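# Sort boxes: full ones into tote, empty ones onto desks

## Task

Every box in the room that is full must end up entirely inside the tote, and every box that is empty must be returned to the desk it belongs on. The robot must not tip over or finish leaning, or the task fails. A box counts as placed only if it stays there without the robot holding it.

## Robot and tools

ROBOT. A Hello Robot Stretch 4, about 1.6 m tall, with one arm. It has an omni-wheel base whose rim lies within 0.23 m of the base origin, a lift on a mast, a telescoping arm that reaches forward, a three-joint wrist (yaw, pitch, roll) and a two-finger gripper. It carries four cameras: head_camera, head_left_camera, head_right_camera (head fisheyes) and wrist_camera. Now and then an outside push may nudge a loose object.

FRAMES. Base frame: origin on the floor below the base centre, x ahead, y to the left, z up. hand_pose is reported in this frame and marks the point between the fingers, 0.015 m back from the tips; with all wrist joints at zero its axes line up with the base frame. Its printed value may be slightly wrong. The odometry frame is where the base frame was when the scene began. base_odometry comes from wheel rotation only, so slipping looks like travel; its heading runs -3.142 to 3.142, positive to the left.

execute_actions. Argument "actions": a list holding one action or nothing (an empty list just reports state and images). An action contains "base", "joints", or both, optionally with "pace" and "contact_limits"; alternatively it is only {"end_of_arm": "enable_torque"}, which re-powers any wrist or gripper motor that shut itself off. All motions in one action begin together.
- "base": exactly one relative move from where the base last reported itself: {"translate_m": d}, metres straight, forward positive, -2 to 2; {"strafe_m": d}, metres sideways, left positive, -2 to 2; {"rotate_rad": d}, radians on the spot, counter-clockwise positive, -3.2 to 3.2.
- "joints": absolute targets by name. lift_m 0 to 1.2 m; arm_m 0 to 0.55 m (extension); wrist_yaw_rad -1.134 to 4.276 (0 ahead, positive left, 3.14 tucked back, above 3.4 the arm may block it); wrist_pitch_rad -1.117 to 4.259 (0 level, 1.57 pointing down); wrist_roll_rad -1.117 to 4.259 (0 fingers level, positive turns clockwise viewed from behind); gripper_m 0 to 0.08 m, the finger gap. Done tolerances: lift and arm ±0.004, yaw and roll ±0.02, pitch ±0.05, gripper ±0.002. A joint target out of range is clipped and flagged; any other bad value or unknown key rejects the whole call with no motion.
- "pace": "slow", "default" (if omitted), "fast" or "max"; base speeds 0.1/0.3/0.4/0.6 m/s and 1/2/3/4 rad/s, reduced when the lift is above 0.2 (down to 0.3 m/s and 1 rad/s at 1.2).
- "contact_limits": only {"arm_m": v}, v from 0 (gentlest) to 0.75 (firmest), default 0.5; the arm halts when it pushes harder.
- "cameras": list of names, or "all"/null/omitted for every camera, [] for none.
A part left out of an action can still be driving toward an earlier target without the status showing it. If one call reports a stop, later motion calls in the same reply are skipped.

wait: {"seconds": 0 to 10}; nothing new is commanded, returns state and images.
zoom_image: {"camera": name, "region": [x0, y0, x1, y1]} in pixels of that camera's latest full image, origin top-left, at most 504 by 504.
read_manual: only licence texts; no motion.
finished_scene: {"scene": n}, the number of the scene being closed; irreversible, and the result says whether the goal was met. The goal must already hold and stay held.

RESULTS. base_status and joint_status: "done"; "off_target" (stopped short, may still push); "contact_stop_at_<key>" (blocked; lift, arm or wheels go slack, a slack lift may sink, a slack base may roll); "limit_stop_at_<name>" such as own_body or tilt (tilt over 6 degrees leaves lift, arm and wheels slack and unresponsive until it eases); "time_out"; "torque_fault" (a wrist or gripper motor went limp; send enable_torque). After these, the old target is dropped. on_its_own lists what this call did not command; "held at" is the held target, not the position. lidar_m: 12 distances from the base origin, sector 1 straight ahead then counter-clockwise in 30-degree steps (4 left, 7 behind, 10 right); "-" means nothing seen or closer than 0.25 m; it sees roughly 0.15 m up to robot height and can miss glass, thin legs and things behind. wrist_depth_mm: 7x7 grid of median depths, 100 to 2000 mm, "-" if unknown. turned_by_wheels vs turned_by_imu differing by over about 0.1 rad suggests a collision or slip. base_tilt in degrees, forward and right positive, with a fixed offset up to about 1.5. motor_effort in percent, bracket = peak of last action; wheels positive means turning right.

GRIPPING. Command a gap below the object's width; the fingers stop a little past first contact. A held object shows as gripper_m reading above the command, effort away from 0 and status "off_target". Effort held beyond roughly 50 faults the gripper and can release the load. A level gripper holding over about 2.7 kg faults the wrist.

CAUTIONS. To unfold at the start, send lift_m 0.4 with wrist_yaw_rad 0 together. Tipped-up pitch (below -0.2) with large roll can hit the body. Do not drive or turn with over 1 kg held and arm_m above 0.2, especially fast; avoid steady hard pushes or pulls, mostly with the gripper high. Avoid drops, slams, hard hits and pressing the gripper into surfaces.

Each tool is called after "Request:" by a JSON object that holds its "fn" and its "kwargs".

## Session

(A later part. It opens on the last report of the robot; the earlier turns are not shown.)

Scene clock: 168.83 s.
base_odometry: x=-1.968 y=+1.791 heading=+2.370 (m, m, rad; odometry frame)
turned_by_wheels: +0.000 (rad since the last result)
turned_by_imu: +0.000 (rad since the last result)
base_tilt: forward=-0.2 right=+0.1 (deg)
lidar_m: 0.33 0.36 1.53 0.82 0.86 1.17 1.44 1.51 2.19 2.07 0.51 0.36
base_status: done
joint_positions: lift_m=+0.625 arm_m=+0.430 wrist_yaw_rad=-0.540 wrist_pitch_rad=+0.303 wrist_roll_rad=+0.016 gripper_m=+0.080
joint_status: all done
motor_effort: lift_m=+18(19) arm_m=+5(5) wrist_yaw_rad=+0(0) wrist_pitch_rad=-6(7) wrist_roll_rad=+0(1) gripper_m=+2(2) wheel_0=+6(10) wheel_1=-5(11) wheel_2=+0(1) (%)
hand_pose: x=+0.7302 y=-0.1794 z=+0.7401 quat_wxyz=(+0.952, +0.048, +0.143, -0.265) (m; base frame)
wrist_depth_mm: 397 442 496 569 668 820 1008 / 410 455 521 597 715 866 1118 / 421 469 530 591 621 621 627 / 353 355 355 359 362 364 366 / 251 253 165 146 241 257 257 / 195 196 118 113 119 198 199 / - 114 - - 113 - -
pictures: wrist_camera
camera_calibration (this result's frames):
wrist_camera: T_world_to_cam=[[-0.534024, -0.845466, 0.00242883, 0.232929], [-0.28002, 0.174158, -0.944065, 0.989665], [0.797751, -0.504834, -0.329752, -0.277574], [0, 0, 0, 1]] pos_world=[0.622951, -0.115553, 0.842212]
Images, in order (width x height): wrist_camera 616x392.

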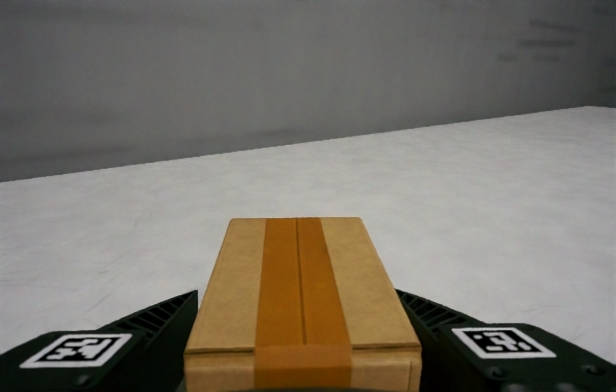

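Request:
{"fn": "execute_actions", "kwargs": {"actions": [{"joints":{"gripper_m":0.04}}], "cameras": []}}

Request:
{"fn": "execute_actions", "kwargs": {"actions": [{"joints":{"lift_m":0.72,"wrist_pitch_rad":0}}], "cameras": []}}

Request:
{"fn": "execute_actions", "kwargs": {"actions": [{"base":{"translate_m":-0.15},"joints":{"arm_m":0,"wrist_yaw_rad":0}}], "cameras": ["wrist_camera"]}}

Scene clock: 170.97 s.
base_odometry: x=-1.968 y=+1.791 heading=+2.370 (m, m, rad; odometry frame)
turned_by_wheels: +0.000 (rad since the last result)
turned_by_imu: +0.000 (rad since the last result)
base_tilt: forward=-0.3 right=+0.1 (deg)
lidar_m: 0.31 0.34 1.54 0.82 0.86 1.16 1.45 1.49 2.20 2.07 0.50 0.35
base_status: not commanded
joint_positions: lift_m=+0.625 arm_m=+0.430 wrist_yaw_rad=-0.540 wrist_pitch_rad=+0.303 wrist_roll_rad=+0.016 gripper_m=+0.059
joint_status: gripper_m off_target (ended at +0.059, target +0.040)
on_its_own: gripper_m is held at +0.054, not at your +0.040, by its contact guard: the fingers met something
motor_effort: lift_m=+18(18) arm_m=+5(5) wrist_yaw_rad=+1(2) wrist_pitch_rad=-6(7) wrist_roll_rad=-1(1) gripper_m=-38(40) wheel_0=+6(6) wheel_1=-5(6) wheel_2=+1(1) (%)
hand_pose: x=+0.7302 y=-0.1794 z=+0.7401 quat_wxyz=(+0.952, +0.048, +0.143, -0.265) (m; base frame)
wrist_depth_mm: 394 442 496 569 668 809 1008 / 404 452 517 597 715 866 1118 / 421 469 525 585 621 621 634 / 353 355 357 359 362 366 366 / 251 253 165 146 242 257 258 / 195 196 113 113 124 198 198 / 166 - - - - - -
pictures: none
No camera images: the call's "cameras" was empty. Leave "cameras" out to get every camera's image.

Scene clock: 172.37 s.
base_odometry: x=-1.968 y=+1.791 heading=+2.370 (m, m, rad; odometry frame)
turned_by_wheels: +0.000 (rad since the last result)
turned_by_imu: +0.000 (rad since the last result)
base_tilt: forward=-0.3 right=+0.1 (deg)
lidar_m: 0.31 0.35 1.53 0.83 0.86 1.17 1.45 1.50 2.19 2.06 0.51 0.34
base_status: not commanded
joint_positions: lift_m=+0.720 arm_m=+0.430 wrist_yaw_rad=-0.540 wrist_pitch_rad=+0.006 wrist_roll_rad=+0.016 gripper_m=+0.059
joint_status: all done
on_its_own: gripper_m is held at +0.054, not at your +0.040, by its contact guard: the fingers met something
motor_effort: lift_m=+25(26) arm_m=+5(5) wrist_yaw_rad=-1(1) wrist_pitch_rad=-16(25) wrist_roll_rad=+0(0) gripper_m=-38(38) wheel_0=+6(6) wheel_1=-5(6) wheel_2=+0(0) (%)
hand_pose: x=+0.7386 y=-0.1843 z=+0.8967 quat_wxyz=(+0.964, +0.009, +0.001, -0.267) (m; base frame)
wrist_depth_mm: 424 473 544 627 741 917 1182 / 424 477 544 627 750 931 1205 / 430 477 544 640 759 931 1205 / 427 480 539 621 759 946 1255 / 430 484 165 146 768 946 1138 / 430 477 113 113 124 723 715 / 421 - - - - - 530
pictures: none
No camera images: the call's "cameras" was empty. Leave "cameras" out to get every camera's image.

Scene clock: 174.73 s.
base_odometry: x=-1.861 y=+1.686 heading=+2.369 (m, m, rad; odometry frame)
turned_by_wheels: -0.001 (rad since the last result)
turned_by_imu: -0.001 (rad since the last result)
base_tilt: forward=-0.3 right=+0.1 (deg)
lidar_m: 0.46 1.28 0.89 0.83 0.86 1.17 1.28 1.34 2.24 2.07 0.72 0.50
base_status: done
joint_positions: lift_m=+0.720 arm_m=+0.001 wrist_yaw_rad=+0.000 wrist_pitch_rad=+0.006 wrist_roll_rad=+0.016 gripper_m=+0.059
joint_status: all done
on_its_own: gripper_m is held at +0.054, not at your +0.040, by its contact guard: the fingers met something
motor_effort: lift_m=+25(25) arm_m=-5(4) wrist_yaw_rad=+0(6) wrist_pitch_rad=-14(16) wrist_roll_rad=+0(0) gripper_m=-38(38) wheel_0=-6(9) wheel_1=-7(9) wheel_2=+2(13) (%)
hand_pose: x=+0.3844 y=-0.0875 z=+0.8967 quat_wxyz=(+1.000, +0.008, +0.003, +0.000) (m; base frame)
wrist_depth_mm: 976 991 1025 1042 1060 1078 1098 / 991 1008 1025 1042 1078 1078 1098 / 976 1008 1025 1060 1060 1098 1118 / 1008 1008 1042 1060 1060 1098 1098 / 991 1042 165 146 1078 1098 1138 / 1025 1025 113 113 124 723 723 / 1008 - - - - - 530
pictures: wrist_camera
camera_calibration (this result's frames):
wrist_camera: T_world_to_cam=[[-0.023248, -0.999719, -0.0045229, -0.0780444], [-0.0390125, 0.00542787, -0.999224, 0.966749], [0.998968, -0.0230535, -0.0391278, -0.199444], [0, 0, 0, 1]] pos_world=[0.235139, -0.0878677, 0.957842]
Images, in order (width x height): wrist_camera 616x392.

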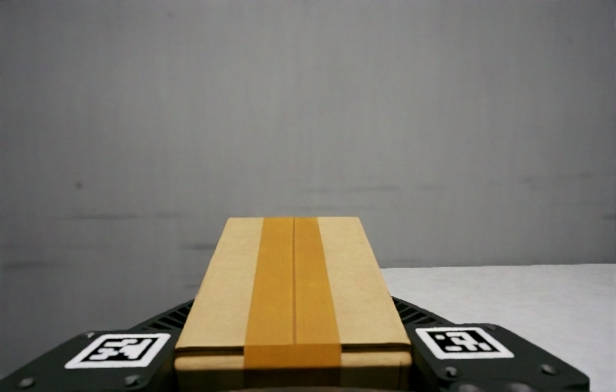

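Request:
{"fn": "execute_actions", "kwargs": {"actions": [{"base":{"strafe_m":-1.51},"pace":"fast"}], "cameras": []}}

Scene clock: 181.17 s.
base_odometry: x=-0.807 y=+2.768 heading=+2.369 (m, m, rad; odometry frame)
turned_by_wheels: +0.000 (rad since the last result)
turned_by_imu: +0.003 (rad since the last result)
base_tilt: forward=-0.3 right=+0.3 (deg)
lidar_m: 0.55 0.55 0.72 2.35 1.84 1.30 1.29 0.89 0.59 0.54 0.58 0.78
base_status: done
joint_positions: lift_m=+0.720 arm_m=+0.001 wrist_yaw_rad=+0.000 wrist_pitch_rad=+0.006 wrist_roll_rad=+0.016 gripper_m=+0.059
joint_status: not commanded
on_its_own: gripper_m is held at +0.054, not at your +0.040, by its contact guard: the fingers met something
motor_effort: lift_m=+25(25) arm_m=-5(5) wrist_yaw_rad=-2(2) wrist_pitch_rad=-16(16) wrist_roll_rad=+0(0) gripper_m=-37(39) wheel_0=+2(15) wheel_1=+0(17) wheel_2=+0(0) (%)
hand_pose: x=+0.3844 y=-0.0874 z=+0.8967 quat_wxyz=(+1.000, +0.008, +0.003, +0.000) (m; base frame)
wrist_depth_mm: 1060 1060 1098 1118 1118 976 699 / 1060 1098 1098 1118 1138 976 699 / 1060 1098 1098 1118 1138 976 699 / 1078 1078 1098 1118 1160 976 699 / 1078 1078 165 146 1160 991 707 / 732 732 113 113 124 931 699 / 539 - - - - - 654
pictures: none
No camera images: the call's "cameras" was empty. Leave "cameras" out to get every camera's image.

Request:
{"fn": "execute_actions", "kwargs": {"actions": [{"base":{"strafe_m":-0.1},"joints":{"lift_m":0.5}}], "cameras": []}}

Request:
{"fn": "execute_actions", "kwargs": {"actions": [{"base":{"translate_m":0.26},"joints":{"wrist_yaw_rad":-0.11,"wrist_pitch_rad":1.05,"arm_m":0.405,"lift_m":0.25}}], "cameras": ["wrist_camera"]}}

Scene clock: 184.60 s.
base_odometry: x=-0.737 y=+2.839 heading=+2.369 (m, m, rad; odometry frame)
turned_by_wheels: +0.000 (rad since the last result)
turned_by_imu: +0.000 (rad since the last result)
base_tilt: forward=-0.3 right=+0.2 (deg)
lidar_m: 0.75 0.57 0.75 2.45 1.81 1.32 1.55 0.76 0.47 0.45 0.48 0.70
base_status: done
joint_positions: lift_m=+0.500 arm_m=+0.001 wrist_yaw_rad=+0.000 wrist_pitch_rad=+0.006 wrist_roll_rad=+0.016 gripper_m=+0.059
joint_status: all done
on_its_own: gripper_m is held at +0.054, not at your +0.040, by its contact guard: the fingers met something
motor_effort: lift_m=+20(25) arm_m=-5(4) wrist_yaw_rad=+0(1) wrist_pitch_rad=-17(17) wrist_roll_rad=+0(0) gripper_m=-38(38) wheel_0=+3(12) wheel_1=-4(14) wheel_2=-1(1) (%)
hand_pose: x=+0.3844 y=-0.0874 z=+0.6771 quat_wxyz=(+1.000, +0.008, +0.003, +0.000) (m; base frame)
wrist_depth_mm: 1060 1098 1098 1118 1118 778 559 / 1060 1098 1098 1098 1138 778 559 / 1060 1078 1098 1118 1118 778 559 / 627 1078 1118 1138 1138 788 559 / 661 1098 165 146 1160 788 559 / 661 1118 113 113 124 741 559 / 634 - - - - - 525
pictures: none
No camera images: the call's "cameras" was empty. Leave "cameras" out to get every camera's image.

Scene clock: 186.93 s.
base_odometry: x=-0.923 y=+3.020 heading=+2.370 (m, m, rad; odometry frame)
turned_by_wheels: +0.001 (rad since the last result)
turned_by_imu: +0.001 (rad since the last result)
base_tilt: forward=-0.4 right=+0.2 (deg)
lidar_m: 0.49 0.33 0.40 1.01 2.25 1.58 1.59 0.68 0.47 0.43 0.47 0.50
base_status: done
joint_positions: lift_m=+0.250 arm_m=+0.404 wrist_yaw_rad=-0.110 wrist_pitch_rad=+1.053 wrist_roll_rad=+0.016 gripper_m=+0.059
joint_status: all done
on_its_own: gripper_m is held at +0.054, not at your +0.040, by its contact guard: the fingers met something
motor_effort: lift_m=+21(20) arm_m=+4(6) wrist_yaw_rad=-1(6) wrist_pitch_rad=-7(11) wrist_roll_rad=-1(0) gripper_m=-38(38) wheel_0=+5(9) wheel_1=+5(9) wheel_2=-3(14) (%)
hand_pose: x=+0.6702 y=-0.0984 z=+0.2435 quat_wxyz=(+0.863, +0.035, +0.501, -0.051) (m; base frame)
wrist_depth_mm: 455 473 496 521 544 554 455 / 508 521 525 530 539 544 449 / 477 480 484 488 492 500 462 / 442 449 449 452 455 459 455 / 410 415 165 146 307 427 430 / 384 384 113 113 124 399 402 / 366 - - - - - 382
pictures: wrist_camera
camera_calibration (this result's frames):
wrist_camera: T_world_to_cam=[[-0.124817, -0.992021, 0.0177306, -0.0219091], [-0.878892, 0.102255, -0.465931, 0.767866], [0.460401, -0.0737394, -0.884643, 0.0510997], [0, 0, 0, 1]] pos_world=[0.648611, -0.0964846, 0.403366]
Images, in order (width x height): wrist_camera 616x392.

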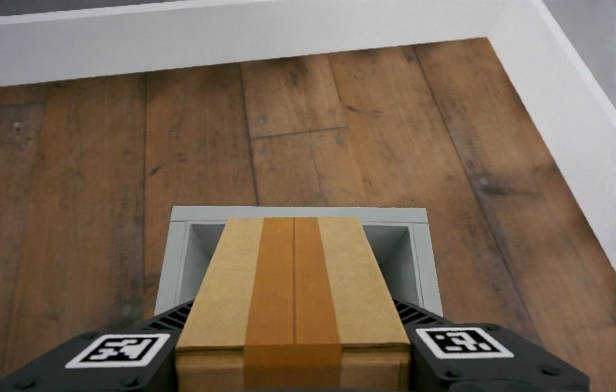

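Request:
{"fn": "execute_actions", "kwargs": {"actions": [{"joints":{"lift_m":0.128},"pace":"slow"}], "cameras": []}}

Request:
{"fn": "execute_actions", "kwargs": {"actions": [{"joints":{"gripper_m":0.07}}], "cameras": []}}

Request:
{"fn": "execute_actions", "kwargs": {"actions": [{"joints":{"lift_m":0.33}}], "cameras": []}}

Request:
{"fn": "execute_actions", "kwargs": {"actions": [{"joints":{"arm_m":0.44,"wrist_pitch_rad":1.45,"lift_m":0.4}}], "cameras": ["wrist_camera"]}}

Scene clock: 190.47 s.
base_odometry: x=-0.923 y=+3.020 heading=+2.370 (m, m, rad; odometry frame)
turned_by_wheels: +0.000 (rad since the last result)
turned_by_imu: +0.000 (rad since the last result)
base_tilt: forward=-0.3 right=+0.1 (deg)
lidar_m: 0.52 0.34 0.40 1.01 2.23 1.57 1.61 0.69 0.47 0.44 0.45 0.51
base_status: not commanded
joint_positions: lift_m=+0.128 arm_m=+0.404 wrist_yaw_rad=-0.110 wrist_pitch_rad=+1.053 wrist_roll_rad=+0.016 gripper_m=+0.059
joint_status: all done
on_its_own: gripper_m is held at +0.054, not at your +0.040, by its contact guard: the fingers met something
motor_effort: lift_m=+20(20) arm_m=+5(4) wrist_yaw_rad=-1(1) wrist_pitch_rad=-7(9) wrist_roll_rad=+0(1) gripper_m=-38(38) wheel_0=+5(4) wheel_1=+5(5) wheel_2=-3(3) (%)
hand_pose: x=+0.6702 y=-0.0984 z=+0.1215 quat_wxyz=(+0.863, +0.035, +0.501, -0.052) (m; base frame)
wrist_depth_mm: 394 399 399 402 407 413 415 / 359 362 366 368 370 373 377 / 330 195 205 205 206 200 347 / 306 194 260 248 250 195 320 / 282 195 164 146 274 182 297 / 155 181 113 113 124 170 273 / 249 - - - - - 259
pictures: none
No camera images: the call's "cameras" was empty. Leave "cameras" out to get every camera's image.

Scene clock: 191.23 s.
base_odometry: x=-0.923 y=+3.020 heading=+2.370 (m, m, rad; odometry frame)
turned_by_wheels: +0.000 (rad since the last result)
turned_by_imu: +0.000 (rad since the last result)
base_tilt: forward=-0.4 right=+0.2 (deg)
lidar_m: 0.50 0.32 0.41 1.02 2.23 1.57 1.61 0.69 0.48 0.43 0.47 0.51
base_status: not commanded
joint_positions: lift_m=+0.128 arm_m=+0.404 wrist_yaw_rad=-0.110 wrist_pitch_rad=+1.052 wrist_roll_rad=+0.016 gripper_m=+0.070
joint_status: all done
motor_effort: lift_m=+20(20) arm_m=+4(5) wrist_yaw_rad=-1(1) wrist_pitch_rad=-6(7) wrist_roll_rad=+0(0) gripper_m=+2(36) wheel_0=+5(5) wheel_1=+5(5) wheel_2=-3(4) (%)
hand_pose: x=+0.6704 y=-0.0985 z=+0.1216 quat_wxyz=(+0.863, +0.035, +0.501, -0.052) (m; base frame)
wrist_depth_mm: 399 399 404 410 413 418 415 / 362 366 368 370 375 377 384 / 332 195 203 204 204 203 347 / 307 195 257 247 259 195 322 / 283 195 285 236 285 182 300 / 260 170 217 224 248 170 276 / 255 101 158 161 154 - -
pictures: none
No camera images: the call's "cameras" was empty. Leave "cameras" out to get every camera's image.

Scene clock: 193.17 s.
base_odometry: x=-0.923 y=+3.020 heading=+2.370 (m, m, rad; odometry frame)
turned_by_wheels: +0.000 (rad since the last result)
turned_by_imu: +0.000 (rad since the last result)
base_tilt: forward=-0.3 right=+0.2 (deg)
lidar_m: 0.49 0.32 0.37 1.05 2.24 1.55 1.58 0.69 0.46 0.44 0.46 0.50
base_status: not commanded
joint_positions: lift_m=+0.330 arm_m=+0.404 wrist_yaw_rad=-0.110 wrist_pitch_rad=+1.052 wrist_roll_rad=+0.016 gripper_m=+0.070
joint_status: all done
motor_effort: lift_m=+24(26) arm_m=+4(5) wrist_yaw_rad=-2(1) wrist_pitch_rad=-6(4) wrist_roll_rad=+0(1) gripper_m=+2(2) wheel_0=+4(5) wheel_1=+5(5) wheel_2=-3(4) (%)
hand_pose: x=+0.6704 y=-0.0985 z=+0.3233 quat_wxyz=(+0.863, +0.035, +0.501, -0.052) (m; base frame)
wrist_depth_mm: 466 484 508 535 564 564 455 / 521 549 574 609 627 609 469 / 574 585 585 591 591 591 477 / 535 539 539 549 554 554 477 / 500 500 413 418 504 517 484 / 466 466 424 430 366 480 477 / 439 101 397 399 154 - -
pictures: none
No camera images: the call's "cameras" was empty. Leave "cameras" out to get every camera's image.

Scene clock: 194.40 s.
base_odometry: x=-0.923 y=+3.020 heading=+2.370 (m, m, rad; odometry frame)
turned_by_wheels: +0.000 (rad since the last result)
turned_by_imu: +0.000 (rad since the last result)
base_tilt: forward=-0.3 right=+0.2 (deg)
lidar_m: 0.52 0.32 0.40 1.03 2.24 1.57 1.61 0.67 0.49 0.43 0.45 0.49
base_status: not commanded
joint_positions: lift_m=+0.400 arm_m=+0.439 wrist_yaw_rad=-0.110 wrist_pitch_rad=+1.450 wrist_roll_rad=+0.016 gripper_m=+0.070
joint_status: all done
motor_effort: lift_m=+24(27) arm_m=+5(4) wrist_yaw_rad=+0(0) wrist_pitch_rad=+0(3) wrist_roll_rad=+0(1) gripper_m=+3(2) wheel_0=+4(4) wheel_1=+5(5) wheel_2=-3(3) (%)
hand_pose: x=+0.6260 y=-0.0897 z=+0.3669 quat_wxyz=(+0.747, +0.043, +0.662, -0.047) (m; base frame)
wrist_depth_mm: 535 539 539 544 554 554 473 / 525 530 535 539 544 549 488 / 521 521 449 449 539 539 500 / 512 517 517 469 525 535 517 / 508 512 512 415 517 525 525 / 500 504 504 459 397 521 521 / 492 101 421 455 154 - -
pictures: wrist_camera
camera_calibration (this result's frames):
wrist_camera: T_world_to_cam=[[-0.117096, -0.99287, 0.022328, -0.0275653], [-0.989556, 0.114743, -0.0872492, 0.716994], [0.0840651, -0.0323114, -0.995936, 0.461362], [0, 0, 0, 1]] pos_world=[0.667493, -0.0947317, 0.522659]
Images, in order (width x height): wrist_camera 616x392.

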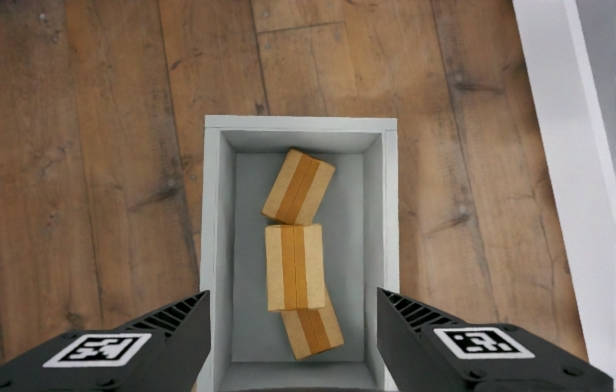

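Request:
{"fn": "execute_actions", "kwargs": {"actions": [{"joints":{"arm_m":0.2,"wrist_pitch_rad":0.85,"lift_m":0.27}}], "cameras": ["wrist_camera"]}}

Scene clock: 198.67 s.
base_odometry: x=-0.923 y=+3.020 heading=+2.370 (m, m, rad; odometry frame)
turned_by_wheels: +0.000 (rad since the last result)
turned_by_imu: +0.000 (rad since the last result)
base_tilt: forward=-0.3 right=+0.2 (deg)
lidar_m: 0.51 0.32 0.40 1.02 2.26 1.59 1.62 0.68 0.47 0.42 0.46 0.51
base_status: not commanded
joint_positions: lift_m=+0.270 arm_m=+0.201 wrist_yaw_rad=-0.110 wrist_pitch_rad=+0.852 wrist_roll_rad=+0.016 gripper_m=+0.070
joint_status: all done
motor_effort: lift_m=+18(21) arm_m=-5(6) wrist_yaw_rad=+0(2) wrist_pitch_rad=-6(9) wrist_roll_rad=+0(0) gripper_m=+3(3) wheel_0=+4(4) wheel_1=+5(5) wheel_2=-3(3) (%)
hand_pose: x=+0.5013 y=-0.1023 z=+0.2884 quat_wxyz=(+0.909, +0.030, +0.412, -0.053) (m; base frame)
wrist_depth_mm: 603 627 654 683 707 609 455 / 661 683 707 723 750 615 466 / 634 634 640 647 654 621 480 / 559 564 477 488 564 574 480 / 500 500 410 488 500 517 484 / 452 445 359 442 329 466 459 / 421 101 402 375 154 - -
pictures: wrist_camera
camera_calibration (this result's frames):
wrist_camera: T_world_to_cam=[[-0.128443, -0.991614, 0.0142952, -0.0447632], [-0.768946, 0.0904776, -0.632879, 0.632492], [0.626278, -0.0922813, -0.774119, 0.0513246], [0, 0, 0, 1]] pos_world=[0.448459, -0.0968778, 0.440662]
Images, in order (width x height): wrist_camera 616x392.

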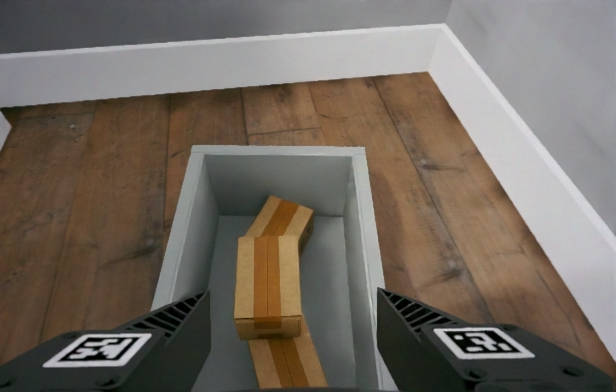

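Request:
{"fn": "execute_actions", "kwargs": {"actions": [{"joints":{"arm_m":0.4,"wrist_pitch_rad":1.5,"lift_m":0.25}}], "cameras": ["wrist_camera"]}}

Scene clock: 205.20 s.
base_odometry: x=-0.923 y=+3.020 heading=+2.370 (m, m, rad; odometry frame)
turned_by_wheels: +0.000 (rad since the last result)
turned_by_imu: +0.000 (rad since the last result)
base_tilt: forward=-0.3 right=+0.1 (deg)
lidar_m: 0.50 0.33 0.40 1.02 2.20 1.58 1.61 0.69 0.47 0.43 0.46 0.51
base_status: not commanded
joint_positions: lift_m=+0.250 arm_m=+0.399 wrist_yaw_rad=-0.110 wrist_pitch_rad=+1.500 wrist_roll_rad=+0.016 gripper_m=+0.070
joint_status: all done
motor_effort: lift_m=+18(20) arm_m=+5(7) wrist_yaw_rad=-1(2) wrist_pitch_rad=+1(2) wrist_roll_rad=+0(1) gripper_m=+3(3) wheel_0=+5(5) wheel_1=+5(5) wheel_2=-3(3) (%)
hand_pose: x=+0.5754 y=-0.0885 z=+0.2163 quat_wxyz=(+0.730, +0.043, +0.680, -0.046) (m; base frame)
wrist_depth_mm: 366 366 314 312 293 379 384 / 364 366 366 319 334 379 382 / 362 364 325 317 334 377 379 / 359 362 327 265 332 375 377 / 357 359 362 263 329 373 377 / 357 264 357 312 248 370 375 / 353 101 294 319 154 - -
pictures: wrist_camera
camera_calibration (this result's frames):
wrist_camera: T_world_to_cam=[[-0.115793, -0.993015, 0.0226696, -0.0297997], [-0.992674, 0.114901, -0.0373557, 0.644751], [0.03449, -0.026829, -0.999045, 0.345344], [0, 0, 0, 1]] pos_world=[0.624667, -0.0944086, 0.369775]
Images, in order (width x height): wrist_camera 616x392.

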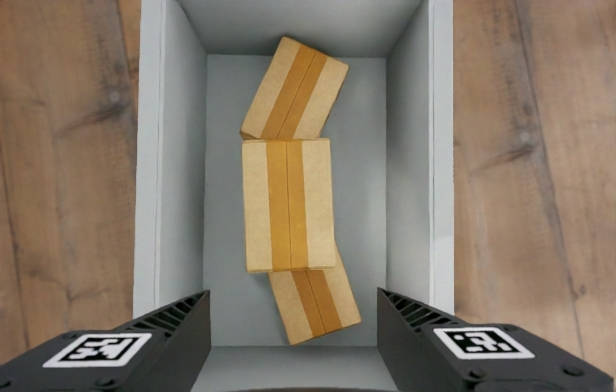

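Request:
{"fn": "execute_actions", "kwargs": {"actions": [{"joints":{"arm_m":0.345,"wrist_pitch_rad":1.3,"gripper_m":0.02}}], "cameras": []}}

Request:
{"fn": "execute_actions", "kwargs": {"actions": [{"joints":{"lift_m":0.122}}], "cameras": ["wrist_camera"]}}

Scene clock: 210.07 s.
base_odometry: x=-0.923 y=+3.020 heading=+2.370 (m, m, rad; odometry frame)
turned_by_wheels: +0.000 (rad since the last result)
turned_by_imu: +0.000 (rad since the last result)
base_tilt: forward=-0.2 right=+0.1 (deg)
lidar_m: 0.50 0.32 0.38 1.03 2.23 1.58 1.60 0.68 0.49 0.43 0.46 0.50
base_status: not commanded
joint_positions: lift_m=+0.250 arm_m=+0.346 wrist_yaw_rad=-0.110 wrist_pitch_rad=+1.301 wrist_roll_rad=+0.016 gripper_m=+0.020
joint_status: all done
motor_effort: lift_m=+18(19) arm_m=-5(6) wrist_yaw_rad=-1(2) wrist_pitch_rad=-2(8) wrist_roll_rad=-1(0) gripper_m=-2(2) wheel_0=+5(4) wheel_1=+5(5) wheel_2=-3(3) (%)
hand_pose: x=+0.5634 y=-0.0931 z=+0.2234 quat_wxyz=(+0.794, +0.040, +0.604, -0.049) (m; base frame)
wrist_depth_mm: 427 433 303 317 436 445 445 / 413 410 349 357 332 430 430 / 397 397 397 353 357 413 418 / 384 382 349 289 355 397 402 / 373 370 349 278 309 387 389 / 359 279 273 310 257 373 375 / 349 351 109 310 - 362 364
pictures: none
No camera images: the call's "cameras" was empty. Leave "cameras" out to get every camera's image.

Scene clock: 211.67 s.
base_odometry: x=-0.923 y=+3.020 heading=+2.370 (m, m, rad; odometry frame)
turned_by_wheels: +0.000 (rad since the last result)
turned_by_imu: +0.000 (rad since the last result)
base_tilt: forward=-0.2 right=+0.1 (deg)
lidar_m: 0.63 0.32 0.39 1.03 2.25 1.58 1.61 0.68 0.47 0.43 0.45 0.67
base_status: not commanded
joint_positions: lift_m=+0.122 arm_m=+0.346 wrist_yaw_rad=-0.110 wrist_pitch_rad=+1.301 wrist_roll_rad=+0.016 gripper_m=+0.020
joint_status: all done
motor_effort: lift_m=+18(20) arm_m=-5(5) wrist_yaw_rad=+0(1) wrist_pitch_rad=-4(3) wrist_roll_rad=+0(0) gripper_m=-2(1) wheel_0=+5(5) wheel_1=+5(5) wheel_2=-3(3) (%)
hand_pose: x=+0.5634 y=-0.0931 z=+0.0955 quat_wxyz=(+0.794, +0.040, +0.604, -0.049) (m; base frame)
wrist_depth_mm: 153 212 278 229 278 167 297 / 145 213 221 165 277 166 285 / 139 213 159 160 266 166 273 / 139 214 153 154 257 166 140 / 139 215 148 148 249 165 135 / 139 215 148 190 241 164 131 / 140 175 109 185 - 154 129
pictures: wrist_camera
camera_calibration (this result's frames):
wrist_camera: T_world_to_cam=[[-0.120384, -0.992506, 0.0209861, -0.0301971], [-0.965755, 0.112193, -0.233945, 0.632172], [0.229837, -0.0484307, -0.972023, 0.110261], [0, 0, 0, 1]] pos_world=[0.581546, -0.0955559, 0.255703]
Images, in order (width x height): wrist_camera 616x392.

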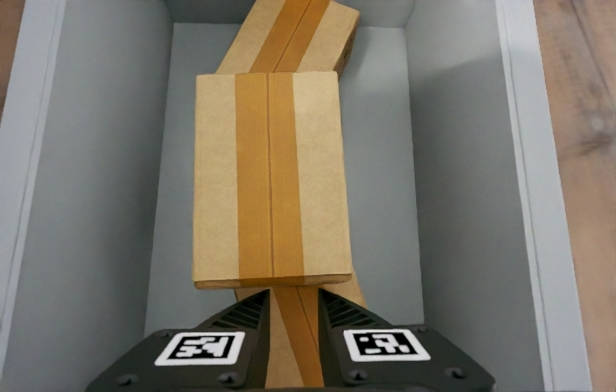

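Request:
{"fn": "execute_actions", "kwargs": {"actions": [{"joints":{"arm_m":0.368},"contact_limits":{"arm_m":0.15},"pace":"slow"}], "cameras": ["wrist_camera"]}}

Scene clock: 214.10 s.
base_odometry: x=-0.923 y=+3.020 heading=+2.370 (m, m, rad; odometry frame)
turned_by_wheels: +0.000 (rad since the last result)
turned_by_imu: +0.000 (rad since the last result)
base_tilt: forward=-0.2 right=+0.1 (deg)
lidar_m: 0.70 0.32 0.39 1.02 2.26 1.57 1.60 0.69 0.47 0.43 0.45 0.66
base_status: not commanded
joint_positions: lift_m=+0.122 arm_m=+0.367 wrist_yaw_rad=-0.110 wrist_pitch_rad=+1.301 wrist_roll_rad=+0.016 gripper_m=+0.020
joint_status: all done
motor_effort: lift_m=+18(19) arm_m=+5(4) wrist_yaw_rad=+0(0) wrist_pitch_rad=-5(6) wrist_roll_rad=+0(0) gripper_m=-2(2) wheel_0=+5(5) wheel_1=+5(5) wheel_2=-3(3) (%)
contact_limits: arm_m 0.15
hand_pose: x=+0.5846 y=-0.0931 z=+0.0954 quat_wxyz=(+0.794, +0.040, +0.604, -0.049) (m; base frame)
wrist_depth_mm: 150 206 256 229 247 172 296 / 145 206 222 165 276 172 283 / 139 207 159 159 265 171 146 / 135 208 153 153 257 171 140 / 135 208 148 148 249 171 135 / 135 209 147 155 242 170 134 / 136 170 109 185 - 158 131
pictures: wrist_camera
camera_calibration (this result's frames):
wrist_camera: T_world_to_cam=[[-0.120517, -0.992489, 0.0209888, -0.0275654], [-0.965793, 0.112333, -0.233722, 0.65267], [0.229609, -0.0484383, -0.972077, 0.10551], [0, 0, 0, 1]] pos_world=[0.602796, -0.0955638, 0.255686]
Images, in order (width x height): wrist_camera 616x392.

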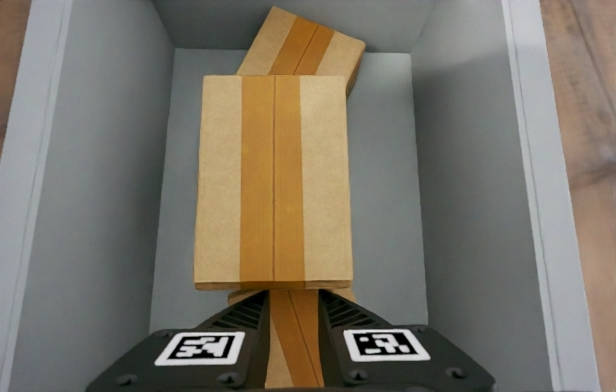

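Request:
{"fn": "execute_actions", "kwargs": {"actions": [{"joints":{"arm_m":0.355,"lift_m":0.32}}], "cameras": ["wrist_camera"]}}

Scene clock: 217.23 s.
base_odometry: x=-0.923 y=+3.020 heading=+2.370 (m, m, rad; odometry frame)
turned_by_wheels: +0.000 (rad since the last result)
turned_by_imu: +0.000 (rad since the last result)
base_tilt: forward=-0.3 right=+0.2 (deg)
lidar_m: 0.50 0.33 0.38 1.02 2.23 1.57 1.60 0.69 0.47 0.44 0.46 0.50
base_status: not commanded
joint_positions: lift_m=+0.320 arm_m=+0.356 wrist_yaw_rad=-0.110 wrist_pitch_rad=+1.301 wrist_roll_rad=+0.016 gripper_m=+0.020
joint_status: all done
motor_effort: lift_m=+24(25) arm_m=-5(5) wrist_yaw_rad=+0(0) wrist_pitch_rad=-3(3) wrist_roll_rad=-1(0) gripper_m=-2(2) wheel_0=+4(5) wheel_1=+5(5) wheel_2=-3(3) (%)
hand_pose: x=+0.5734 y=-0.0931 z=+0.2930 quat_wxyz=(+0.794, +0.040, +0.604, -0.049) (m; base frame)
wrist_depth_mm: 508 512 512 521 525 530 462 / 488 492 392 394 500 508 473 / 473 473 418 421 477 492 484 / 455 455 394 415 466 473 477 / 439 445 394 349 418 459 462 / 430 427 315 382 325 445 445 / 413 418 109 382 - 430 433
pictures: wrist_camera
camera_calibration (this result's frames):
wrist_camera: T_world_to_cam=[[-0.12032, -0.992513, 0.0209855, -0.0331748], [-0.965748, 0.112128, -0.234003, 0.688056], [0.229898, -0.0484219, -0.972009, 0.299958], [0, 0, 0, 1]] pos_world=[0.591538, -0.0955519, 0.453265]
Images, in order (width x height): wrist_camera 616x392.

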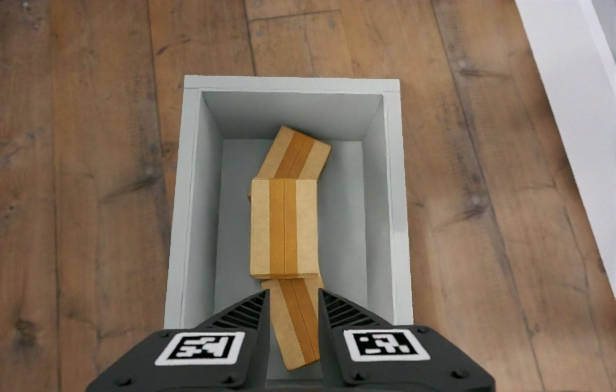

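Bridged and flat, below the rim.

Request:
{"fn": "finished_scene", "kwargs": {"scene": 2}}

The scene is finished: the task was done.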